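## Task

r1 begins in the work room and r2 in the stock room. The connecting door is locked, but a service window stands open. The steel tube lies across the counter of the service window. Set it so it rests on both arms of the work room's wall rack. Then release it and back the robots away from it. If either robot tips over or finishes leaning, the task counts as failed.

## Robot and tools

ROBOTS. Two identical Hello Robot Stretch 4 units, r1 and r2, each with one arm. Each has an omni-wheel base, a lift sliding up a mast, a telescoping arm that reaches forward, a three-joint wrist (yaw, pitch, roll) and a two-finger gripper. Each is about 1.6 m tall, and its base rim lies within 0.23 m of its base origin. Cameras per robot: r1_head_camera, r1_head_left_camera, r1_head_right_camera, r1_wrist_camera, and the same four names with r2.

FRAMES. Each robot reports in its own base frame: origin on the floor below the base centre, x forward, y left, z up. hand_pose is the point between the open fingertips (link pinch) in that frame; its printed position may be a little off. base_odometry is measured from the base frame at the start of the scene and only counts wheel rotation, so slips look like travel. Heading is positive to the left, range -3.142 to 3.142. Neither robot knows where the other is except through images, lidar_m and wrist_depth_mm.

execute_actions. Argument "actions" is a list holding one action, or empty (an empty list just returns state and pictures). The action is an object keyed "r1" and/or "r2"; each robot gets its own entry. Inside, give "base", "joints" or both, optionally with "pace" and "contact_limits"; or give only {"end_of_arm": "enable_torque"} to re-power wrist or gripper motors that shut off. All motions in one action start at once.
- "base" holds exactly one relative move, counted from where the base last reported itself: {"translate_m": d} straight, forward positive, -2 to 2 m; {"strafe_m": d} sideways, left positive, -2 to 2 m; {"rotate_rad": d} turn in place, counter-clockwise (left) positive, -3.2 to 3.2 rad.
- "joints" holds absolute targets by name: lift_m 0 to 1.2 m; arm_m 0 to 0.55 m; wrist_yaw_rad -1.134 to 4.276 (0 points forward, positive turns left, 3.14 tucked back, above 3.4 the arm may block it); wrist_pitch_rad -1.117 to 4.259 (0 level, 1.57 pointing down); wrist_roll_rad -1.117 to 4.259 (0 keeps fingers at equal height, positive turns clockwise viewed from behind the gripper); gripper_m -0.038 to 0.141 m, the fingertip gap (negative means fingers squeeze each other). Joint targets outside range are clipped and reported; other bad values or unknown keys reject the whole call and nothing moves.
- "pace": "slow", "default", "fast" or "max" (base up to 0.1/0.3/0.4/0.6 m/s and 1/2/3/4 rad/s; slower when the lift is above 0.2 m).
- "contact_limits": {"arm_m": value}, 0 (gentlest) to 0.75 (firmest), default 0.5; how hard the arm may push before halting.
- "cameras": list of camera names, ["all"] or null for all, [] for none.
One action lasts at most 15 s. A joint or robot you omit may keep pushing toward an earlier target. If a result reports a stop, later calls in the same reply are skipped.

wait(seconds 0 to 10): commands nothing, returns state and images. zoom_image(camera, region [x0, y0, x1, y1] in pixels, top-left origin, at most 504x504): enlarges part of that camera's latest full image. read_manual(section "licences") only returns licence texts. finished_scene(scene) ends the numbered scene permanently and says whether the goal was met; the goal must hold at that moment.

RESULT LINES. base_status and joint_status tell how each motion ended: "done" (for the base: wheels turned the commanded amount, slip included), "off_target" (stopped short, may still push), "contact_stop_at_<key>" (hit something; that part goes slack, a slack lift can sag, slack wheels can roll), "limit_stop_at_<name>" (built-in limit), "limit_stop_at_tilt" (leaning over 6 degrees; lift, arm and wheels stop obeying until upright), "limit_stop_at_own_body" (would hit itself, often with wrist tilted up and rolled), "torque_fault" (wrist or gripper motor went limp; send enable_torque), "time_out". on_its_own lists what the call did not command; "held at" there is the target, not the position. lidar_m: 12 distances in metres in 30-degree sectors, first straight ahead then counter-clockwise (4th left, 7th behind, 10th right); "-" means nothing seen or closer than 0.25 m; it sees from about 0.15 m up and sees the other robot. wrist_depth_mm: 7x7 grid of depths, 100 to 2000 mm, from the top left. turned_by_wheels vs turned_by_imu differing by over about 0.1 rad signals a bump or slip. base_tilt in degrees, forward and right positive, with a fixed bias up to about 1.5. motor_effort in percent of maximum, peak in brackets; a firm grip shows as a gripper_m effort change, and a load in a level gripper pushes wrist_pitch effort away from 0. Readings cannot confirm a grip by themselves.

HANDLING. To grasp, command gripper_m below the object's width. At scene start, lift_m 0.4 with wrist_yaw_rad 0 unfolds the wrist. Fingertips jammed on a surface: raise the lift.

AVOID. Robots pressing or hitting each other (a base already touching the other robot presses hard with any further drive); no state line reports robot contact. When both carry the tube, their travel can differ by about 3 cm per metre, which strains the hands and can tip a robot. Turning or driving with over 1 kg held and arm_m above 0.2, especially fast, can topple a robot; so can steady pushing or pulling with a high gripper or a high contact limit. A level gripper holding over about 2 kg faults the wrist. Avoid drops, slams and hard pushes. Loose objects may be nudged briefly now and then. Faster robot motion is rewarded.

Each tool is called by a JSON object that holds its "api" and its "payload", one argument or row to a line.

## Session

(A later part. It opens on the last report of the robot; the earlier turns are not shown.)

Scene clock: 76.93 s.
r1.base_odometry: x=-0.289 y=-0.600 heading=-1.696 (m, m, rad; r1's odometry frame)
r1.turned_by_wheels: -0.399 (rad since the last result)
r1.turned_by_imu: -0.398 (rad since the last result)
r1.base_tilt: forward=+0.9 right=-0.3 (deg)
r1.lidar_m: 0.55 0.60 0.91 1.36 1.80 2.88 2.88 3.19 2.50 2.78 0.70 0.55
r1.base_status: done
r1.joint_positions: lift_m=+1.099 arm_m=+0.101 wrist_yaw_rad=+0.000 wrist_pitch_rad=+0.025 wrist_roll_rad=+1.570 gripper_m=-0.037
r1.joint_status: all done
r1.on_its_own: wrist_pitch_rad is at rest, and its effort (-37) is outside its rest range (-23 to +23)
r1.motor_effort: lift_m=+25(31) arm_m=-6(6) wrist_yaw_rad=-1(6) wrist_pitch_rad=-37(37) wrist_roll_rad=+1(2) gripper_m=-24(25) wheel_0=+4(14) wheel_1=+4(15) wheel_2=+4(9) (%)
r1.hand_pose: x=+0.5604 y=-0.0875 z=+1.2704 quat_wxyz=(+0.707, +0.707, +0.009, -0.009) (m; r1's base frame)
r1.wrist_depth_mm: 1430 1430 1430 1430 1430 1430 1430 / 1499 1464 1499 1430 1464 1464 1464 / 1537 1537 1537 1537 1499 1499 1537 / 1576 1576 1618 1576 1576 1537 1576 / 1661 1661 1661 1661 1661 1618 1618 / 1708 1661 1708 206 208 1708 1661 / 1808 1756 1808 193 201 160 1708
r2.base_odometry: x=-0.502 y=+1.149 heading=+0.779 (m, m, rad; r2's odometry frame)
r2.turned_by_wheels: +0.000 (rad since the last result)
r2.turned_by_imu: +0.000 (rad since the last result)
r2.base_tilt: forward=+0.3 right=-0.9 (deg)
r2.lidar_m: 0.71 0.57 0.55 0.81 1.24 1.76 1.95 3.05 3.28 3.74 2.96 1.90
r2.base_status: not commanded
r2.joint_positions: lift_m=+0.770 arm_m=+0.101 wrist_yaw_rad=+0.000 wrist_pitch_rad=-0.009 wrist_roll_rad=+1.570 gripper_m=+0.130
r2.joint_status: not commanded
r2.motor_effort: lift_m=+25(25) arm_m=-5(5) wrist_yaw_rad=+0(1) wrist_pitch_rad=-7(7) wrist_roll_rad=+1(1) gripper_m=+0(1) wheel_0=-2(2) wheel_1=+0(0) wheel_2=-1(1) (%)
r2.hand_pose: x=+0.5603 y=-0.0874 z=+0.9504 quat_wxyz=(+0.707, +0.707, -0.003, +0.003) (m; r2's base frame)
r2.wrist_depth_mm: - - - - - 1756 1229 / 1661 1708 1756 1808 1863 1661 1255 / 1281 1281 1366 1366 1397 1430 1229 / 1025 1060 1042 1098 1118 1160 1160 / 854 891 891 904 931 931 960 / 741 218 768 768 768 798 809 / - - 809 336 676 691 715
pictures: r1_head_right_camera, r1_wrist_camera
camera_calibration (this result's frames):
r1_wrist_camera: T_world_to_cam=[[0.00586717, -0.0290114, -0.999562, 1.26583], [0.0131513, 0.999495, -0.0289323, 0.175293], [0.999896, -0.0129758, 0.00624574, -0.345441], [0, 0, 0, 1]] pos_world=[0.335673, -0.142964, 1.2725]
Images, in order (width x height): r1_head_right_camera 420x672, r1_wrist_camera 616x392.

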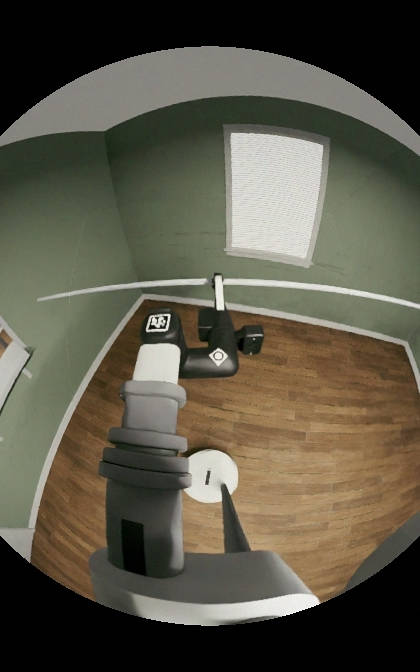

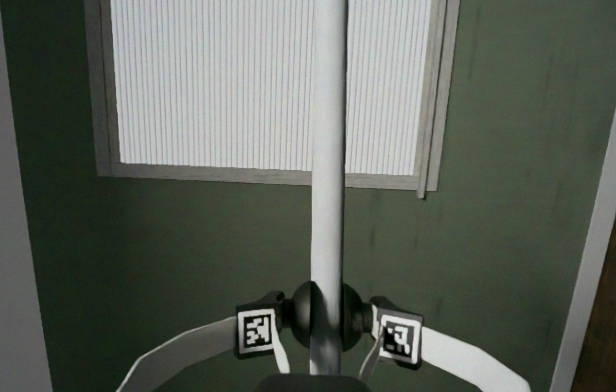

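{"api": "execute_actions", "payload": {
  "actions": [
    {"r1":{"base":{"rotate_rad":-0.25},"pace":"slow"}}
  ],
  "cameras": []
}}

{"api": "execute_actions", "payload": {
  "actions": [
    {"r1":{"base":{"rotate_rad":-0.25},"pace":"slow"}}
  ],
  "cameras": []
}}

{"api": "execute_actions", "payload": {
  "actions": [
    {"r1":{"base":{"rotate_rad":-0.25},"pace":"slow"}}
  ],
  "cameras": ["r1_head_right_camera"]
}}

Scene clock: 82.27 s.
r1.base_odometry: x=-0.289 y=-0.600 heading=-1.945 (m, m, rad; r1's odometry frame)
r1.turned_by_wheels: -0.249 (rad since the last result)
r1.turned_by_imu: -0.250 (rad since the last result)
r1.base_tilt: forward=+0.7 right=-0.3 (deg)
r1.lidar_m: 0.53 0.58 0.84 1.35 1.42 2.24 2.90 3.03 2.54 2.47 0.71 0.56
r1.base_status: done
r1.joint_positions: lift_m=+1.099 arm_m=+0.101 wrist_yaw_rad=-0.001 wrist_pitch_rad=+0.025 wrist_roll_rad=+1.570 gripper_m=-0.037
r1.joint_status: not commanded
r1.on_its_own: wrist_pitch_rad is at rest, and its effort (-36) is outside its rest range (-23 to +23)
r1.motor_effort: lift_m=+25(25) arm_m=-6(6) wrist_yaw_rad=+3(4) wrist_pitch_rad=-36(37) wrist_roll_rad=+2(2) gripper_m=-27(27) wheel_0=+6(9) wheel_1=+4(11) wheel_2=+3(9) (%)
r1.hand_pose: x=+0.5603 y=-0.0877 z=+1.2704 quat_wxyz=(+0.707, +0.707, +0.009, -0.009) (m; r1's base frame)
r1.wrist_depth_mm: 1576 1537 1576 1537 1576 1576 1537 / 1576 1537 1537 1537 1576 1576 1576 / 1537 1576 1576 1537 1537 1576 1576 / 1537 1537 1576 1537 1576 1576 1576 / 1576 1537 1576 1576 1576 1576 1576 / 1537 1537 1576 206 208 1537 1576 / 1537 1537 1537 193 200 160 1576
r2.base_odometry: x=-0.502 y=+1.149 heading=+0.779 (m, m, rad; r2's odometry frame)
r2.turned_by_wheels: +0.000 (rad since the last result)
r2.turned_by_imu: +0.000 (rad since the last result)
r2.base_tilt: forward=+0.3 right=-0.9 (deg)
r2.lidar_m: 0.73 0.56 0.56 0.81 1.25 1.75 1.95 3.01 3.26 3.76 2.98 1.89
r2.base_status: not commanded
r2.joint_positions: lift_m=+0.770 arm_m=+0.101 wrist_yaw_rad=+0.000 wrist_pitch_rad=-0.009 wrist_roll_rad=+1.570 gripper_m=+0.130
r2.joint_status: not commanded
r2.motor_effort: lift_m=+25(25) arm_m=-5(5) wrist_yaw_rad=+0(1) wrist_pitch_rad=-7(7) wrist_roll_rad=+1(1) gripper_m=+0(0) wheel_0=-2(2) wheel_1=-1(1) wheel_2=-1(1) (%)
r2.hand_pose: x=+0.5603 y=-0.0874 z=+0.9504 quat_wxyz=(+0.707, +0.707, -0.003, +0.003) (m; r2's base frame)
r2.wrist_depth_mm: - - - - - 1756 1205 / 1708 1661 1708 1808 1863 1708 1229 / 1308 1281 1336 1366 1366 1464 1255 / 1025 1060 1078 1078 1118 1160 1118 / 854 878 878 917 931 946 960 / 750 216 778 768 768 809 798 / - - 809 334 683 699 707
pictures: none
No camera images: the call's "cameras" was empty. Leave "cameras" out to get every camera's image.

Scene clock: 83.53 s.
r1.base_odometry: x=-0.289 y=-0.600 heading=-2.194 (m, m, rad; r1's odometry frame)
r1.turned_by_wheels: -0.249 (rad since the last result)
r1.turned_by_imu: -0.248 (rad since the last result)
r1.base_tilt: forward=+0.7 right=-0.1 (deg)
r1.lidar_m: 0.53 0.59 0.87 1.35 1.36 1.84 2.89 2.90 3.15 2.49 0.71 0.55
r1.base_status: done
r1.joint_positions: lift_m=+1.099 arm_m=+0.101 wrist_yaw_rad=-0.001 wrist_pitch_rad=+0.025 wrist_roll_rad=+1.570 gripper_m=-0.037
r1.joint_status: not commanded
r1.on_its_own: wrist_pitch_rad is at rest, and its effort (-36) is outside its rest range (-23 to +23)
r1.motor_effort: lift_m=+25(25) arm_m=-6(6) wrist_yaw_rad=+3(3) wrist_pitch_rad=-36(37) wrist_roll_rad=+1(2) gripper_m=-27(27) wheel_0=+4(12) wheel_1=+6(8) wheel_2=+3(8) (%)
r1.hand_pose: x=+0.5603 y=-0.0876 z=+1.2704 quat_wxyz=(+0.707, +0.707, +0.009, -0.009) (m; r1's base frame)
r1.wrist_depth_mm: 1756 1863 1863 1863 1863 1921 1863 / 1708 1808 1756 1756 1808 1808 1808 / 1661 1708 1708 1708 1708 1756 1708 / 1618 1618 1661 1618 1661 1661 1661 / 1576 1576 1618 1576 1618 1618 1576 / 1537 1537 1499 205 208 1537 1537 / 1464 1464 1464 192 1430 160 1499
r2.base_odometry: x=-0.502 y=+1.149 heading=+0.779 (m, m, rad; r2's odometry frame)
r2.turned_by_wheels: +0.000 (rad since the last result)
r2.turned_by_imu: +0.000 (rad since the last result)
r2.base_tilt: forward=+0.3 right=-0.9 (deg)
r2.lidar_m: 0.72 0.57 0.56 0.82 1.27 1.76 1.95 3.00 3.28 3.74 2.98 1.90
r2.base_status: not commanded
r2.joint_positions: lift_m=+0.770 arm_m=+0.101 wrist_yaw_rad=+0.000 wrist_pitch_rad=-0.009 wrist_roll_rad=+1.570 gripper_m=+0.130
r2.joint_status: not commanded
r2.motor_effort: lift_m=+24(25) arm_m=-5(5) wrist_yaw_rad=+0(0) wrist_pitch_rad=-7(7) wrist_roll_rad=+1(1) gripper_m=+0(0) wheel_0=-2(2) wheel_1=-1(1) wheel_2=-1(1) (%)
r2.hand_pose: x=+0.5603 y=-0.0874 z=+0.9504 quat_wxyz=(+0.707, +0.707, -0.003, +0.003) (m; r2's base frame)
r2.wrist_depth_mm: - - - - - 1661 1229 / 1661 1661 1708 1808 1808 1756 1255 / 1281 1308 1366 1336 1397 1464 1229 / 1042 1042 1078 1098 1098 1160 1098 / 854 878 904 904 931 960 976 / 750 216 750 768 778 788 809 / - - 809 332 676 707 707
pictures: none
No camera images: the call's "cameras" was empty. Leave "cameras" out to get every camera's image.

Scene clock: 84.80 s.
r1.base_odometry: x=-0.289 y=-0.600 heading=-2.443 (m, m, rad; r1's odometry frame)
r1.turned_by_wheels: -0.249 (rad since the last result)
r1.turned_by_imu: -0.248 (rad since the last result)
r1.base_tilt: forward=+0.9 right=-0.3 (deg)
r1.lidar_m: 0.53 0.59 0.93 1.56 1.35 1.44 2.29 2.89 3.05 2.56 0.69 0.54
r1.base_status: done
r1.joint_positions: lift_m=+1.099 arm_m=+0.101 wrist_yaw_rad=-0.001 wrist_pitch_rad=+0.025 wrist_roll_rad=+1.570 gripper_m=-0.037
r1.joint_status: not commanded
r1.on_its_own: wrist_pitch_rad is at rest, and its effort (-36) is outside its rest range (-23 to +23)
r1.motor_effort: lift_m=+25(25) arm_m=-6(6) wrist_yaw_rad=+2(3) wrist_pitch_rad=-36(37) wrist_roll_rad=+2(2) gripper_m=-25(27) wheel_0=+5(10) wheel_1=+5(13) wheel_2=+4(8) (%)
r1.hand_pose: x=+0.5603 y=-0.0876 z=+1.2704 quat_wxyz=(+0.707, +0.707, +0.009, -0.009) (m; r1's base frame)
r1.wrist_depth_mm: 1708 - - - - - 1983 / 1708 - - - - - 1983 / 1708 - - - - - 1921 / 1756 1863 1863 1863 1863 1921 1863 / 1708 1756 1708 1708 1756 1808 1756 / 1618 1618 1618 206 209 1661 1661 / 1499 1464 1464 193 200 160 1576
r2.base_odometry: x=-0.502 y=+1.149 heading=+0.779 (m, m, rad; r2's odometry frame)
r2.turned_by_wheels: +0.000 (rad since the last result)
r2.turned_by_imu: +0.000 (rad since the last result)
r2.base_tilt: forward=+0.3 right=-0.9 (deg)
r2.lidar_m: 0.72 0.56 0.56 0.81 1.26 1.77 1.96 3.02 3.28 3.70 2.98 1.88
r2.base_status: not commanded
r2.joint_positions: lift_m=+0.770 arm_m=+0.101 wrist_yaw_rad=+0.000 wrist_pitch_rad=-0.009 wrist_roll_rad=+1.570 gripper_m=+0.130
r2.joint_status: not commanded
r2.motor_effort: lift_m=+25(24) arm_m=-5(5) wrist_yaw_rad=+0(0) wrist_pitch_rad=-7(7) wrist_roll_rad=+1(2) gripper_m=+0(0) wheel_0=-2(2) wheel_1=-1(1) wheel_2=-1(1) (%)
r2.hand_pose: x=+0.5603 y=-0.0874 z=+0.9504 quat_wxyz=(+0.707, +0.707, -0.003, +0.003) (m; r2's base frame)
r2.wrist_depth_mm: - - - - - 1708 1229 / 1661 1661 1756 1808 1863 1756 1229 / 1308 1281 1366 1397 1366 1464 1255 / 1025 1060 1078 1118 1098 1138 1118 / 854 891 891 917 931 931 960 / 750 217 768 759 750 809 809 / - - 820 336 683 699 707
pictures: r1_head_right_camera
Images, in order (width x height): r1_head_right_camera 420x672.

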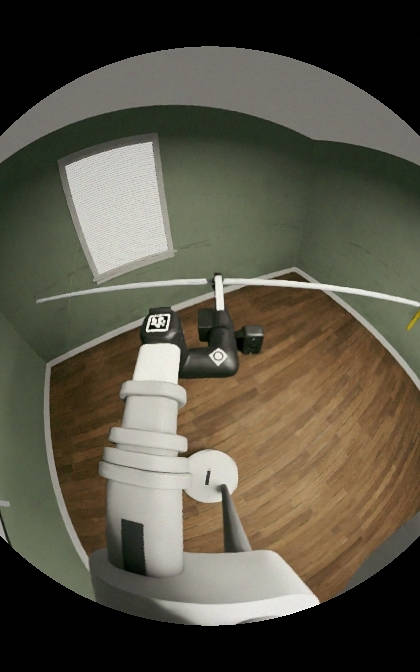

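{"api": "execute_actions", "payload": {
  "actions": [
    {"r1":{"base":{"rotate_rad":-0.24},"pace":"slow"}}
  ],
  "cameras": []
}}

{"api": "execute_actions", "payload": {
  "actions": [
    {"r1":{"base":{"rotate_rad":-0.24},"pace":"slow"}}
  ],
  "cameras": []
}}

{"api": "execute_actions", "payload": {
  "actions": [
    {"r1":{"base":{"rotate_rad":-0.24},"pace":"slow"}}
  ],
  "cameras": []
}}

{"api": "execute_actions", "payload": {
  "actions": [
    {"r1":{"base":{"rotate_rad":-0.24},"pace":"slow"}}
  ],
  "cameras": []
}}

{"api": "execute_actions", "payload": {
  "actions": [
    {"r1":{"base":{"translate_m":1.6}}}
  ],
  "cameras": ["r1_head_right_camera","r1_head_camera"]
}}

Scene clock: 91.60 s.
r1.base_odometry: x=-0.289 y=-0.600 heading=-2.682 (m, m, rad; r1's odometry frame)
r1.turned_by_wheels: -0.239 (rad since the last result)
r1.turned_by_imu: -0.240 (rad since the last result)
r1.base_tilt: forward=+0.9 right=-0.4 (deg)
r1.lidar_m: 0.56 0.60 0.93 1.70 1.35 1.36 1.85 2.88 2.91 3.10 0.69 0.55
r1.base_status: done
r1.joint_positions: lift_m=+1.099 arm_m=+0.101 wrist_yaw_rad=-0.001 wrist_pitch_rad=+0.025 wrist_roll_rad=+1.570 gripper_m=-0.037
r1.joint_status: not commanded
r1.on_its_own: wrist_pitch_rad is at rest, and its effort (-37) is outside its rest range (-23 to +23)
r1.motor_effort: lift_m=+25(25) arm_m=-6(6) wrist_yaw_rad=+1(5) wrist_pitch_rad=-37(36) wrist_roll_rad=+2(2) gripper_m=-24(26) wheel_0=+7(5) wheel_1=+4(11) wheel_2=+5(9) (%)
r1.hand_pose: x=+0.5603 y=-0.0876 z=+1.2704 quat_wxyz=(+0.707, +0.707, +0.009, -0.009) (m; r1's base frame)
r1.wrist_depth_mm: 1756 - - - - - 1983 / 1708 - - - - - 1921 / 1756 - - - - - 1921 / 1756 - - - - - 1921 / 1708 - - - - - 1863 / 1756 1808 1808 205 208 1808 1808 / 1661 1618 1576 193 200 160 1756
r2.base_odometry: x=-0.502 y=+1.149 heading=+0.779 (m, m, rad; r2's odometry frame)
r2.turned_by_wheels: +0.000 (rad since the last result)
r2.turned_by_imu: +0.001 (rad since the last result)
r2.base_tilt: forward=+0.3 right=-0.9 (deg)
r2.lidar_m: 0.72 0.56 0.55 0.80 1.25 1.76 1.95 3.01 3.27 3.73 2.98 1.89
r2.base_status: not commanded
r2.joint_positions: lift_m=+0.770 arm_m=+0.101 wrist_yaw_rad=+0.000 wrist_pitch_rad=-0.009 wrist_roll_rad=+1.570 gripper_m=+0.130
r2.joint_status: not commanded
r2.motor_effort: lift_m=+25(25) arm_m=-5(5) wrist_yaw_rad=+0(1) wrist_pitch_rad=-7(7) wrist_roll_rad=+2(1) gripper_m=+0(0) wheel_0=-2(2) wheel_1=-1(1) wheel_2=-1(1) (%)
r2.hand_pose: x=+0.5603 y=-0.0874 z=+0.9504 quat_wxyz=(+0.707, +0.707, -0.003, +0.003) (m; r2's base frame)
r2.wrist_depth_mm: - - - - - 1756 1255 / 1618 1708 1708 1808 1921 1708 1255 / 1308 1308 1336 1366 1397 1464 1255 / 1025 1042 1078 1098 1098 1160 1118 / 866 878 904 904 931 960 946 / 759 216 768 750 759 809 809 / - - 809 334 683 691 707
pictures: none
No camera images: the call's "cameras" was empty. Leave "cameras" out to get every camera's image.

Scene clock: 92.87 s.
r1.base_odometry: x=-0.289 y=-0.600 heading=-2.921 (m, m, rad; r1's odometry frame)
r1.turned_by_wheels: -0.239 (rad since the last result)
r1.turned_by_imu: -0.238 (rad since the last result)
r1.base_tilt: forward=+0.9 right=-0.4 (deg)
r1.lidar_m: 0.54 0.61 0.96 1.97 1.54 1.37 1.47 2.44 2.88 3.12 0.67 0.55
r1.base_status: done
r1.joint_positions: lift_m=+1.099 arm_m=+0.101 wrist_yaw_rad=-0.001 wrist_pitch_rad=+0.025 wrist_roll_rad=+1.570 gripper_m=-0.037
r1.joint_status: not commanded
r1.on_its_own: wrist_pitch_rad is at rest, and its effort (-37) is outside its rest range (-23 to +23)
r1.motor_effort: lift_m=+25(25) arm_m=-6(6) wrist_yaw_rad=+1(3) wrist_pitch_rad=-37(37) wrist_roll_rad=+1(2) gripper_m=-25(27) wheel_0=+5(10) wheel_1=+5(9) wheel_2=+2(8) (%)
r1.hand_pose: x=+0.5603 y=-0.0876 z=+1.2704 quat_wxyz=(+0.707, +0.707, +0.009, -0.009) (m; r1's base frame)
r1.wrist_depth_mm: 1708 - - - - - - / 1708 - - - - - 1921 / 1756 - - - - - 1921 / 1756 - - - - - 1863 / 1808 - - - - - 1863 / 1808 - - 206 208 - 1808 / 1808 1921 1863 192 201 160 1863
r2.base_odometry: x=-0.502 y=+1.149 heading=+0.779 (m, m, rad; r2's odometry frame)
r2.turned_by_wheels: +0.000 (rad since the last result)
r2.turned_by_imu: +0.000 (rad since the last result)
r2.base_tilt: forward=+0.4 right=-0.9 (deg)
r2.lidar_m: 0.72 0.58 0.57 0.83 1.25 1.76 1.93 3.03 3.28 3.72 2.98 1.90
r2.base_status: not commanded
r2.joint_positions: lift_m=+0.770 arm_m=+0.101 wrist_yaw_rad=+0.000 wrist_pitch_rad=-0.009 wrist_roll_rad=+1.570 gripper_m=+0.130
r2.joint_status: not commanded
r2.motor_effort: lift_m=+25(25) arm_m=-5(5) wrist_yaw_rad=-1(0) wrist_pitch_rad=-7(7) wrist_roll_rad=+2(1) gripper_m=+0(0) wheel_0=-2(2) wheel_1=-1(1) wheel_2=-1(1) (%)
r2.hand_pose: x=+0.5603 y=-0.0874 z=+0.9504 quat_wxyz=(+0.707, +0.707, -0.003, +0.003) (m; r2's base frame)
r2.wrist_depth_mm: - - - - - 1708 1229 / 1661 1708 1756 1756 1863 1661 1229 / 1281 1308 1336 1366 1366 1430 1205 / 1042 1042 1078 1118 1118 1160 1118 / 866 878 891 917 917 960 960 / 759 217 778 759 778 798 809 / - - 820 334 683 691 707
pictures: none
No camera images: the call's "cameras" was empty. Leave "cameras" out to get every camera's image.

Scene clock: 94.13 s.
r1.base_odometry: x=-0.289 y=-0.600 heading=+3.123 (m, m, rad; r1's odometry frame)
r1.turned_by_wheels: -0.239 (rad since the last result)
r1.turned_by_imu: -0.238 (rad since the last result)
r1.base_tilt: forward=+0.8 right=-0.4 (deg)
r1.lidar_m: 0.55 0.60 1.02 1.83 1.65 1.35 1.39 1.97 2.88 2.93 0.66 0.55
r1.base_status: done
r1.joint_positions: lift_m=+1.099 arm_m=+0.101 wrist_yaw_rad=-0.001 wrist_pitch_rad=+0.025 wrist_roll_rad=+1.570 gripper_m=-0.037
r1.joint_status: not commanded
r1.on_its_own: wrist_pitch_rad is at rest, and its effort (-36) is outside its rest range (-23 to +23)
r1.motor_effort: lift_m=+25(25) arm_m=-6(6) wrist_yaw_rad=+2(2) wrist_pitch_rad=-36(37) wrist_roll_rad=+1(2) gripper_m=-28(28) wheel_0=+5(11) wheel_1=+6(11) wheel_2=+4(7) (%)
r1.hand_pose: x=+0.5603 y=-0.0876 z=+1.2704 quat_wxyz=(+0.707, +0.707, +0.009, -0.009) (m; r1's base frame)
r1.wrist_depth_mm: 1708 - - - - - - / 1708 - - - - - 1921 / 1708 - - - - - 1921 / 1756 - - - - - 1921 / 1756 - - - - - 1921 / 1808 - - 205 208 - 1863 / 1863 - - 193 204 160 1921
r2.base_odometry: x=-0.502 y=+1.149 heading=+0.779 (m, m, rad; r2's odometry frame)
r2.turned_by_wheels: +0.000 (rad since the last result)
r2.turned_by_imu: +0.000 (rad since the last result)
r2.base_tilt: forward=+0.3 right=-0.9 (deg)
r2.lidar_m: 0.74 0.58 0.55 0.81 1.26 1.76 1.96 3.03 3.27 3.74 2.98 1.88
r2.base_status: not commanded
r2.joint_positions: lift_m=+0.770 arm_m=+0.101 wrist_yaw_rad=+0.000 wrist_pitch_rad=-0.009 wrist_roll_rad=+1.570 gripper_m=+0.130
r2.joint_status: not commanded
r2.motor_effort: lift_m=+25(25) arm_m=-5(5) wrist_yaw_rad=+0(1) wrist_pitch_rad=-7(7) wrist_roll_rad=+2(2) gripper_m=+0(1) wheel_0=-2(2) wheel_1=-1(1) wheel_2=-1(1) (%)
r2.hand_pose: x=+0.5603 y=-0.0874 z=+0.9504 quat_wxyz=(+0.707, +0.707, -0.003, +0.003) (m; r2's base frame)
r2.wrist_depth_mm: - - - - - 1808 1229 / 1618 1661 1708 1708 1863 1708 1205 / 1281 1308 1366 1366 1397 1430 1229 / 1025 1060 1078 1118 1098 1138 1118 / 878 891 904 931 931 946 946 / 750 216 750 778 768 798 798 / - - 809 338 683 699 707
pictures: none
No camera images: the call's "cameras" was empty. Leave "cameras" out to get every camera's image.

Scene clock: 95.40 s.
r1.base_odometry: x=-0.289 y=-0.600 heading=+2.884 (m, m, rad; r1's odometry frame)
r1.turned_by_wheels: -0.239 (rad since the last result)
r1.turned_by_imu: -0.238 (rad since the last result)
r1.base_tilt: forward=+0.8 right=-0.5 (deg)
r1.lidar_m: 0.55 0.60 1.04 1.82 1.91 1.38 1.37 1.50 2.55 2.88 0.65 0.54
r1.base_status: done
r1.joint_positions: lift_m=+1.099 arm_m=+0.101 wrist_yaw_rad=-0.001 wrist_pitch_rad=+0.025 wrist_roll_rad=+1.570 gripper_m=-0.037
r1.joint_status: not commanded
r1.on_its_own: wrist_pitch_rad is at rest, and its effort (-37) is outside its rest range (-23 to +23)
r1.motor_effort: lift_m=+25(25) arm_m=-6(6) wrist_yaw_rad=+2(2) wrist_pitch_rad=-37(37) wrist_roll_rad=+0(2) gripper_m=-27(26) wheel_0=+4(9) wheel_1=+7(11) wheel_2=+4(8) (%)
r1.hand_pose: x=+0.5603 y=-0.0876 z=+1.2704 quat_wxyz=(+0.707, +0.707, +0.009, -0.009) (m; r1's base frame)
r1.wrist_depth_mm: 1708 - - - - - 1983 / 1661 - - - - - 1983 / 1708 - - - - - 1921 / 1756 - - - - - 1921 / 1708 - - - - - 1863 / 1756 - - 205 209 - 1863 / 1863 - - 193 202 160 1863
r2.base_odometry: x=-0.502 y=+1.149 heading=+0.779 (m, m, rad; r2's odometry frame)
r2.turned_by_wheels: +0.000 (rad since the last result)
r2.turned_by_imu: +0.000 (rad since the last result)
r2.base_tilt: forward=+0.4 right=-0.9 (deg)
r2.lidar_m: 0.74 0.57 0.56 0.82 1.27 1.77 1.94 3.04 3.24 3.73 2.97 1.90
r2.base_status: not commanded
r2.joint_positions: lift_m=+0.770 arm_m=+0.101 wrist_yaw_rad=+0.000 wrist_pitch_rad=-0.009 wrist_roll_rad=+1.570 gripper_m=+0.130
r2.joint_status: not commanded
r2.motor_effort: lift_m=+25(25) arm_m=-5(5) wrist_yaw_rad=+0(0) wrist_pitch_rad=-8(7) wrist_roll_rad=+2(1) gripper_m=+0(1) wheel_0=-2(2) wheel_1=+0(1) wheel_2=-1(1) (%)
r2.hand_pose: x=+0.5603 y=-0.0874 z=+0.9504 quat_wxyz=(+0.707, +0.707, -0.003, +0.003) (m; r2's base frame)
r2.wrist_depth_mm: - - - - - 1756 1281 / 1708 1661 1708 1808 1808 1708 1255 / 1281 1336 1308 1397 1397 1397 1255 / 1025 1060 1078 1078 1098 1138 1098 / 878 878 917 917 931 960 946 / 750 216 759 768 750 798 798 / - - 809 332 676 699 699
pictures: none
No camera images: the call's "cameras" was empty. Leave "cameras" out to get every camera's image.

Scene clock: 102.20 s.
r1.base_odometry: x=-1.836 y=-0.194 heading=+2.885 (m, m, rad; r1's odometry frame)
r1.turned_by_wheels: +0.001 (rad since the last result)
r1.turned_by_imu: -0.004 (rad since the last result)
r1.base_tilt: forward=+0.8 right=-0.1 (deg)
r1.lidar_m: 0.54 0.60 0.95 1.62 1.81 2.79 3.10 3.42 3.16 3.04 0.69 0.55
r1.base_status: done
r1.joint_positions: lift_m=+1.099 arm_m=+0.101 wrist_yaw_rad=+0.000 wrist_pitch_rad=+0.025 wrist_roll_rad=+1.570 gripper_m=-0.037
r1.joint_status: not commanded
r1.on_its_own: wrist_pitch_rad is at rest, and its effort (-37) is outside its rest range (-23 to +23)
r1.motor_effort: lift_m=+25(25) arm_m=-6(6) wrist_yaw_rad=-1(3) wrist_pitch_rad=-37(37) wrist_roll_rad=+2(2) gripper_m=-24(25) wheel_0=+5(10) wheel_1=+3(7) wheel_2=+0(12) (%)
r1.hand_pose: x=+0.5604 y=-0.0873 z=+1.2703 quat_wxyz=(+0.707, +0.707, +0.009, -0.009) (m; r1's base frame)
r1.wrist_depth_mm: 820 820 820 820 820 820 820 / 831 831 831 831 831 842 831 / 842 842 842 842 854 842 842 / 854 866 866 854 866 866 866 / 878 878 878 878 878 878 878 / 878 891 891 205 208 891 891 / 904 904 904 192 200 160 904
r2.base_odometry: x=-0.502 y=+1.149 heading=+0.779 (m, m, rad; r2's odometry frame)
r2.turned_by_wheels: +0.000 (rad since the last result)
r2.turned_by_imu: +0.001 (rad since the last result)
r2.base_tilt: forward=+0.3 right=-0.9 (deg)
r2.lidar_m: 0.72 0.58 0.56 0.81 1.24 1.77 1.93 3.03 3.28 3.72 2.97 1.89
r2.base_status: not commanded
r2.joint_positions: lift_m=+0.770 arm_m=+0.101 wrist_yaw_rad=+0.000 wrist_pitch_rad=-0.009 wrist_roll_rad=+1.570 gripper_m=+0.130
r2.joint_status: not commanded
r2.motor_effort: lift_m=+25(24) arm_m=-5(5) wrist_yaw_rad=+0(0) wrist_pitch_rad=-7(7) wrist_roll_rad=+2(2) gripper_m=-1(1) wheel_0=-2(2) wheel_1=-1(1) wheel_2=-1(1) (%)
r2.hand_pose: x=+0.5603 y=-0.0874 z=+0.9504 quat_wxyz=(+0.707, +0.707, -0.003, +0.003) (m; r2's base frame)
r2.wrist_depth_mm: - - - - - 1756 1229 / 1661 1708 1708 1808 1863 1661 1205 / 1229 1308 1336 1366 1397 1430 1229 / 1042 1060 1078 1060 1118 1160 1118 / 866 878 891 917 931 946 960 / 750 217 759 768 768 788 809 / - - 809 334 683 691 707
pictures: r1_head_camera, r1_head_right_camera
Images, in order (width x height): r1_head_camera 420x560, r1_head_right_camera 420x672.

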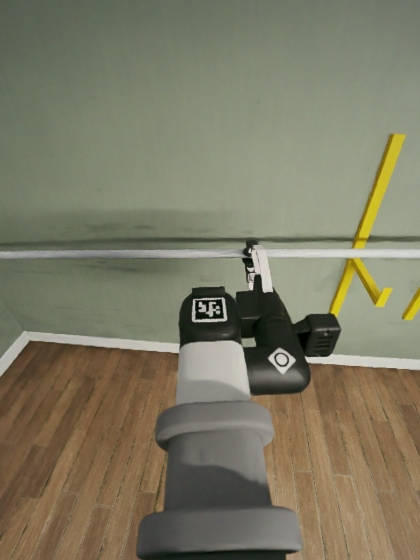

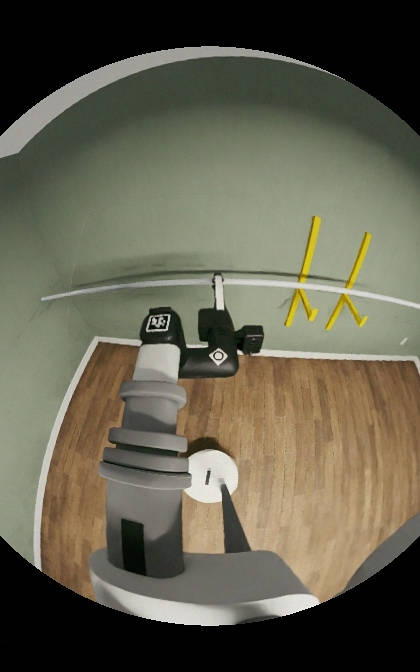

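{"api": "execute_actions", "payload": {
  "actions": [
    {"r1":{"base":{"strafe_m":-0.8},"joints":{"lift_m":0.88}}}
  ],
  "cameras": ["r1_wrist_camera","r1_head_camera"]
}}

Scene clock: 108.37 s.
r1.base_odometry: x=-1.633 y=+0.580 heading=+2.885 (m, m, rad; r1's odometry frame)
r1.turned_by_wheels: +0.000 (rad since the last result)
r1.turned_by_imu: -0.005 (rad since the last result)
r1.base_tilt: forward=+0.7 right=-0.2 (deg)
r1.lidar_m: 0.56 0.63 0.99 2.42 2.65 3.25 3.24 2.91 2.34 2.32 0.68 0.54
r1.base_status: done
r1.joint_positions: lift_m=+0.880 arm_m=+0.101 wrist_yaw_rad=+0.000 wrist_pitch_rad=+0.025 wrist_roll_rad=+1.570 gripper_m=-0.037
r1.joint_status: all done
r1.on_its_own: wrist_pitch_rad is at rest, and its effort (-37) is outside its rest range (-23 to +23)
r1.motor_effort: lift_m=+17(21) arm_m=-6(6) wrist_yaw_rad=+1(3) wrist_pitch_rad=-37(39) wrist_roll_rad=+1(2) gripper_m=-25(27) wheel_0=+2(11) wheel_1=-3(16) wheel_2=+0(0) (%)
r1.hand_pose: x=+0.5603 y=-0.0875 z=+1.0509 quat_wxyz=(+0.707, +0.707, +0.009, -0.009) (m; r1's base frame)
r1.wrist_depth_mm: 715 707 707 707 715 707 707 / 723 715 723 715 723 715 723 / 723 732 723 699 741 707 723 / 750 741 750 741 741 750 750 / 750 759 750 759 759 759 759 / 768 759 768 205 209 768 778 / 778 778 778 192 200 160 778
r2.base_odometry: x=-0.502 y=+1.149 heading=+0.779 (m, m, rad; r2's odometry frame)
r2.turned_by_wheels: +0.000 (rad since the last result)
r2.turned_by_imu: +0.001 (rad since the last result)
r2.base_tilt: forward=+0.3 right=-0.9 (deg)
r2.lidar_m: 0.73 0.58 0.55 0.81 1.24 1.76 1.92 3.03 3.26 3.73 2.98 1.89
r2.base_status: not commanded
r2.joint_positions: lift_m=+0.770 arm_m=+0.101 wrist_yaw_rad=+0.000 wrist_pitch_rad=-0.009 wrist_roll_rad=+1.570 gripper_m=+0.130
r2.joint_status: not commanded
r2.motor_effort: lift_m=+25(24) arm_m=-5(5) wrist_yaw_rad=-1(0) wrist_pitch_rad=-7(7) wrist_roll_rad=+1(2) gripper_m=-1(1) wheel_0=-2(2) wheel_1=-1(1) wheel_2=-1(1) (%)
r2.hand_pose: x=+0.5603 y=-0.0874 z=+0.9504 quat_wxyz=(+0.707, +0.707, -0.003, +0.003) (m; r2's base frame)
r2.wrist_depth_mm: - - - - - 1708 1229 / 1661 1708 1661 1756 1863 1661 1255 / 1281 1336 1336 1366 1397 1464 1229 / 1025 1060 1098 1098 1138 1118 1138 / 866 878 917 917 917 946 976 / 741 216 768 759 768 798 798 / - - 809 332 676 691 707
pictures: r1_head_camera, r1_wrist_camera
camera_calibration (this result's frames):
r1_wrist_camera: T_world_to_cam=[[0.00557835, -0.0291042, -0.999561, 1.04661], [0.0131388, 0.999492, -0.0290289, 0.169053], [0.999898, -0.0129711, 0.00595791, -0.343692], [0, 0, 0, 1]] pos_world=[0.335597, -0.142964, 1.05311]
Images, in order (width x height): r1_head_camera 420x560, r1_wrist_camera 616x392.

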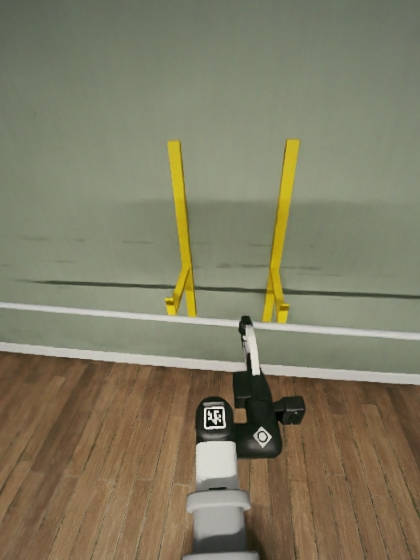

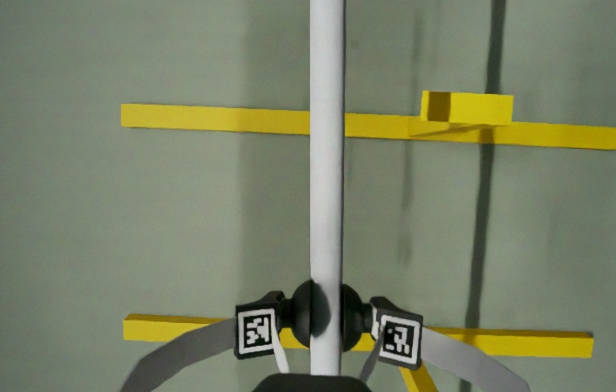

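{"api": "execute_actions", "payload": {
  "actions": [
    {"r1":{"base":{"translate_m":0.33}}}
  ],
  "cameras": []
}}

{"api": "execute_actions", "payload": {
  "actions": [
    {"r1":{"joints":{"lift_m":0.725},"pace":"slow"}}
  ],
  "cameras": ["r1_wrist_camera","r1_head_camera"]
}}

Scene clock: 113.63 s.
r1.base_odometry: x=-1.952 y=+0.663 heading=+2.886 (m, m, rad; r1's odometry frame)
r1.turned_by_wheels: +0.001 (rad since the last result)
r1.turned_by_imu: -0.002 (rad since the last result)
r1.base_tilt: forward=+0.7 right=-0.3 (deg)
r1.lidar_m: 0.53 0.45 1.02 2.35 2.60 3.59 3.55 2.99 2.40 1.93 0.67 0.45
r1.base_status: done
r1.joint_positions: lift_m=+0.880 arm_m=+0.101 wrist_yaw_rad=+0.000 wrist_pitch_rad=+0.025 wrist_roll_rad=+1.570 gripper_m=-0.037
r1.joint_status: not commanded
r1.on_its_own: wrist_pitch_rad is at rest, and its effort (-37) is outside its rest range (-23 to +23)
r1.motor_effort: lift_m=+17(18) arm_m=-6(6) wrist_yaw_rad=+0(2) wrist_pitch_rad=-37(37) wrist_roll_rad=+2(2) gripper_m=-27(26) wheel_0=+4(8) wheel_1=+5(8) wheel_2=-2(11) (%)
r1.hand_pose: x=+0.5603 y=-0.0874 z=+1.0509 quat_wxyz=(+0.707, +0.707, +0.009, -0.009) (m; r1's base frame)
r1.wrist_depth_mm: 368 368 368 368 394 392 289 / 402 402 402 397 402 402 384 / 407 410 410 404 407 404 404 / 415 415 415 415 415 413 415 / 418 421 421 418 421 421 421 / 430 430 424 205 208 427 427 / 436 433 436 193 200 160 433
r2.base_odometry: x=-0.502 y=+1.149 heading=+0.779 (m, m, rad; r2's odometry frame)
r2.turned_by_wheels: +0.000 (rad since the last result)
r2.turned_by_imu: +0.000 (rad since the last result)
r2.base_tilt: forward=+0.3 right=-0.9 (deg)
r2.lidar_m: 0.70 0.58 0.57 0.82 1.27 1.76 1.95 3.01 3.28 3.71 2.99 1.90
r2.base_status: not commanded
r2.joint_positions: lift_m=+0.770 arm_m=+0.101 wrist_yaw_rad=+0.000 wrist_pitch_rad=-0.009 wrist_roll_rad=+1.570 gripper_m=+0.130
r2.joint_status: not commanded
r2.motor_effort: lift_m=+24(25) arm_m=-5(5) wrist_yaw_rad=+0(0) wrist_pitch_rad=-8(7) wrist_roll_rad=+2(1) gripper_m=+0(1) wheel_0=-2(2) wheel_1=-1(1) wheel_2=-1(1) (%)
r2.hand_pose: x=+0.5603 y=-0.0874 z=+0.9504 quat_wxyz=(+0.707, +0.707, -0.003, +0.003) (m; r2's base frame)
r2.wrist_depth_mm: - - - - - 1708 1229 / 1661 1708 1756 1756 1863 1661 1205 / 1281 1336 1308 1336 1430 1430 1229 / 1025 1078 1078 1078 1138 1138 1118 / 866 878 904 917 904 931 946 / 759 217 768 768 768 798 809 / - - 809 336 668 699 699
pictures: none
No camera images: the call's "cameras" was empty. Leave "cameras" out to get every camera's image.

Scene clock: 116.07 s.
r1.base_odometry: x=-1.952 y=+0.663 heading=+2.886 (m, m, rad; r1's odometry frame)
r1.turned_by_wheels: +0.000 (rad since the last result)
r1.turned_by_imu: -0.001 (rad since the last result)
r1.base_tilt: forward=+0.7 right=-0.6 (deg)
r1.lidar_m: 0.50 0.46 1.04 2.37 2.59 3.57 3.57 2.99 2.40 1.93 0.67 0.45
r1.base_status: not commanded
r1.joint_positions: lift_m=+0.725 arm_m=+0.101 wrist_yaw_rad=+0.000 wrist_pitch_rad=+0.023 wrist_roll_rad=+1.571 gripper_m=-0.037
r1.joint_status: all done
r1.on_its_own: wrist_pitch_rad is at rest, and its effort (-30) is outside its rest range (-23 to +23)
r1.motor_effort: lift_m=+16(16) arm_m=-6(6) wrist_yaw_rad=+1(1) wrist_pitch_rad=-30(38) wrist_roll_rad=-2(1) gripper_m=-27(25) wheel_0=+4(4) wheel_1=+5(6) wheel_2=-2(2) (%)
r1.hand_pose: x=+0.5603 y=-0.0874 z=+0.8967 quat_wxyz=(+0.707, +0.707, +0.008, -0.008) (m; r1's base frame)
r1.wrist_depth_mm: 368 370 370 368 368 392 392 / 402 402 402 370 399 402 387 / 410 410 404 404 407 407 404 / 413 415 413 413 415 413 413 / 424 421 421 418 418 421 421 / 430 427 424 211 424 427 427 / 436 433 436 203 204 159 436
r2.base_odometry: x=-0.502 y=+1.149 heading=+0.779 (m, m, rad; r2's odometry frame)
r2.turned_by_wheels: +0.000 (rad since the last result)
r2.turned_by_imu: +0.000 (rad since the last result)
r2.base_tilt: forward=+0.3 right=-0.9 (deg)
r2.lidar_m: 0.71 0.58 0.55 0.81 1.22 1.77 1.96 3.04 3.27 3.74 2.97 1.89
r2.base_status: not commanded
r2.joint_positions: lift_m=+0.770 arm_m=+0.101 wrist_yaw_rad=+0.000 wrist_pitch_rad=-0.009 wrist_roll_rad=+1.570 gripper_m=+0.130
r2.joint_status: not commanded
r2.motor_effort: lift_m=+25(25) arm_m=-5(5) wrist_yaw_rad=+0(0) wrist_pitch_rad=-7(7) wrist_roll_rad=+2(0) gripper_m=-1(1) wheel_0=-2(2) wheel_1=-1(1) wheel_2=-1(1) (%)
r2.hand_pose: x=+0.5603 y=-0.0874 z=+0.9504 quat_wxyz=(+0.707, +0.707, -0.003, +0.003) (m; r2's base frame)
r2.wrist_depth_mm: - - - - - 1756 1182 / 1618 1661 1661 1808 1808 1708 1229 / 1281 1308 1336 1336 1430 1430 1229 / 1025 1042 1060 1098 1118 1182 1138 / 854 878 891 904 917 946 960 / 741 218 768 768 768 798 798 / - - 809 334 676 707 699
pictures: r1_head_camera, r1_wrist_camera
camera_calibration (this result's frames):
r1_wrist_camera: T_world_to_cam=[[0.00809834, -0.0280646, -0.999573, 0.891197], [0.0130836, 0.999523, -0.0279572, 0.163606], [0.999882, -0.0128516, 0.00846167, -0.345019], [0, 0, 0, 1]] pos_world=[0.33562, -0.142951, 0.89831]
Images, in order (width x height): r1_head_camera 420x560, r1_wrist_camera 616x392.

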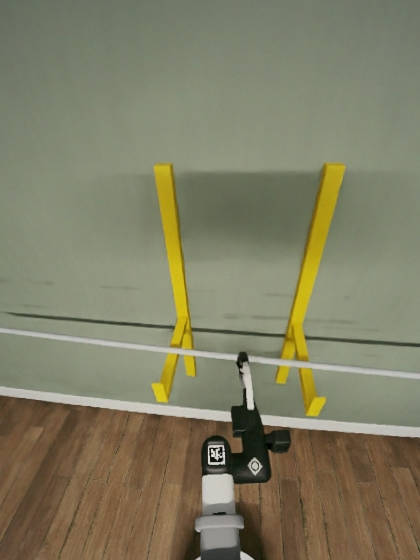

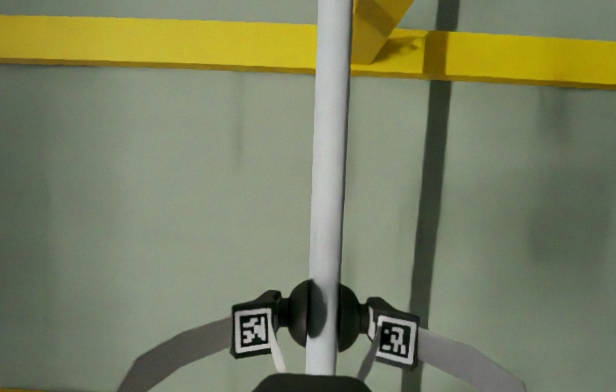

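{"api": "execute_actions", "payload": {
  "actions": [
    {"r1":{"joints":{"lift_m":0.714,"gripper_m":0.07}}}
  ],
  "cameras": []
}}

{"api": "execute_actions", "payload": {
  "actions": [
    {"r1":{"base":{"translate_m":-0.5},"joints":{"arm_m":0},"pace":"fast"}}
  ],
  "cameras": ["r1_head_camera"]
}}

Scene clock: 120.00 s.
r1.base_odometry: x=-1.952 y=+0.663 heading=+2.886 (m, m, rad; r1's odometry frame)
r1.turned_by_wheels: +0.000 (rad since the last result)
r1.turned_by_imu: -0.002 (rad since the last result)
r1.base_tilt: forward=+0.8 right=-0.2 (deg)
r1.lidar_m: 0.54 0.47 1.02 2.36 2.60 3.58 3.55 2.98 2.40 1.92 0.73 0.47
r1.base_status: not commanded
r1.joint_positions: lift_m=+0.714 arm_m=+0.101 wrist_yaw_rad=+0.000 wrist_pitch_rad=+0.014 wrist_roll_rad=+1.570 gripper_m=+0.070
r1.joint_status: all done
r1.motor_effort: lift_m=+14(17) arm_m=-5(6) wrist_yaw_rad=+1(5) wrist_pitch_rad=-6(32) wrist_roll_rad=+0(1) gripper_m=-2(27) wheel_0=+4(4) wheel_1=+5(5) wheel_2=-2(2) (%)
r1.hand_pose: x=+0.5603 y=-0.0875 z=+0.8884 quat_wxyz=(+0.707, +0.707, +0.005, -0.005) (m; r1's base frame)
r1.wrist_depth_mm: 373 373 370 368 366 389 389 / 404 402 402 397 399 399 387 / 413 410 410 404 407 404 402 / 418 415 415 413 413 410 410 / 427 427 421 418 418 415 415 / 433 433 214 424 421 424 424 / 442 439 436 145 433 427 430
r2.base_odometry: x=-0.502 y=+1.149 heading=+0.779 (m, m, rad; r2's odometry frame)
r2.turned_by_wheels: +0.000 (rad since the last result)
r2.turned_by_imu: +0.000 (rad since the last result)
r2.base_tilt: forward=+0.3 right=-0.9 (deg)
r2.lidar_m: 0.74 0.58 0.57 0.80 1.24 1.76 1.94 3.01 3.27 3.72 2.95 1.91
r2.base_status: not commanded
r2.joint_positions: lift_m=+0.770 arm_m=+0.101 wrist_yaw_rad=+0.000 wrist_pitch_rad=-0.009 wrist_roll_rad=+1.570 gripper_m=+0.130
r2.joint_status: not commanded
r2.motor_effort: lift_m=+24(25) arm_m=-5(5) wrist_yaw_rad=+0(1) wrist_pitch_rad=-7(7) wrist_roll_rad=+1(2) gripper_m=+0(1) wheel_0=-2(2) wheel_1=-1(1) wheel_2=-1(1) (%)
r2.hand_pose: x=+0.5603 y=-0.0874 z=+0.9504 quat_wxyz=(+0.707, +0.707, -0.003, +0.003) (m; r2's base frame)
r2.wrist_depth_mm: - - - - - 1808 1229 / 1618 1708 1756 1708 1863 1661 1255 / 1308 1308 1366 1366 1366 1397 1255 / 1042 1042 1078 1118 1160 1182 1138 / 866 891 891 917 917 931 960 / 741 218 759 778 768 788 809 / - - 809 334 676 691 699
pictures: none
No camera images: the call's "cameras" was empty. Leave "cameras" out to get every camera's image.

Scene clock: 122.60 s.
r1.base_odometry: x=-1.469 y=+0.536 heading=+2.885 (m, m, rad; r1's odometry frame)
r1.turned_by_wheels: -0.001 (rad since the last result)
r1.turned_by_imu: -0.001 (rad since the last result)
r1.base_tilt: forward=+0.7 right=-0.3 (deg)
r1.lidar_m: 0.96 1.20 2.07 2.44 2.66 3.10 3.05 2.90 2.34 2.30 1.34 0.92
r1.base_status: done
r1.joint_positions: lift_m=+0.714 arm_m=+0.002 wrist_yaw_rad=+0.000 wrist_pitch_rad=+0.014 wrist_roll_rad=+1.570 gripper_m=+0.070
r1.joint_status: all done
r1.motor_effort: lift_m=+14(14) arm_m=-6(8) wrist_yaw_rad=+0(1) wrist_pitch_rad=-6(6) wrist_roll_rad=-1(1) gripper_m=-1(2) wheel_0=-4(10) wheel_1=-3(11) wheel_2=+1(14) (%)
r1.hand_pose: x=+0.4612 y=-0.0874 z=+0.8884 quat_wxyz=(+0.707, +0.707, +0.005, -0.005) (m; r1's base frame)
r1.wrist_depth_mm: 976 976 976 976 960 976 960 / 1008 991 976 991 976 960 976 / 1008 1008 991 991 991 991 976 / 1025 1025 1008 1025 1008 1008 991 / 1060 1042 1025 1025 1042 1008 1008 / 1060 1042 214 1025 1008 1042 1042 / 1098 1078 1078 145 1060 1060 1060
r2.base_odometry: x=-0.502 y=+1.149 heading=+0.779 (m, m, rad; r2's odometry frame)
r2.turned_by_wheels: +0.000 (rad since the last result)
r2.turned_by_imu: +0.000 (rad since the last result)
r2.base_tilt: forward=+0.3 right=-0.9 (deg)
r2.lidar_m: 0.73 0.57 0.55 0.82 1.26 1.77 1.94 3.03 3.25 3.72 2.97 1.87
r2.base_status: not commanded
r2.joint_positions: lift_m=+0.770 arm_m=+0.101 wrist_yaw_rad=+0.000 wrist_pitch_rad=-0.009 wrist_roll_rad=+1.570 gripper_m=+0.130
r2.joint_status: not commanded
r2.motor_effort: lift_m=+25(25) arm_m=-5(5) wrist_yaw_rad=+0(0) wrist_pitch_rad=-7(7) wrist_roll_rad=+1(2) gripper_m=+1(0) wheel_0=-2(2) wheel_1=-1(1) wheel_2=-1(1) (%)
r2.hand_pose: x=+0.5603 y=-0.0874 z=+0.9504 quat_wxyz=(+0.707, +0.707, -0.003, +0.003) (m; r2's base frame)
r2.wrist_depth_mm: - - - - - 1756 1255 / 1661 1708 1756 1808 1921 1756 1229 / 1281 1308 1366 1366 1430 1430 1229 / 1042 1060 1078 1098 1138 1160 1118 / 866 878 891 917 931 931 931 / 759 216 768 759 768 809 798 / - - 809 338 676 699 707
pictures: r1_head_camera
Images, in order (width x height): r1_head_camera 420x560.

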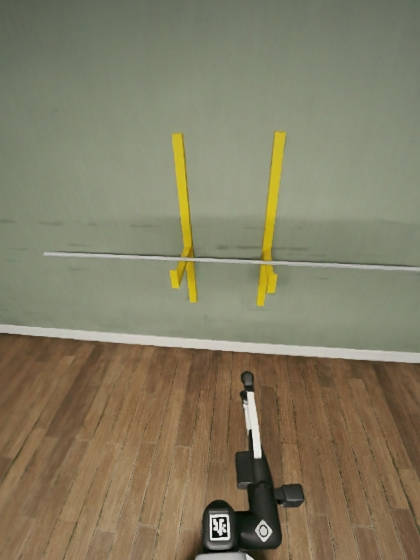

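{"api": "finished_scene", "payload": {
  "scene": 2
}}

The scene is finished: the task was done.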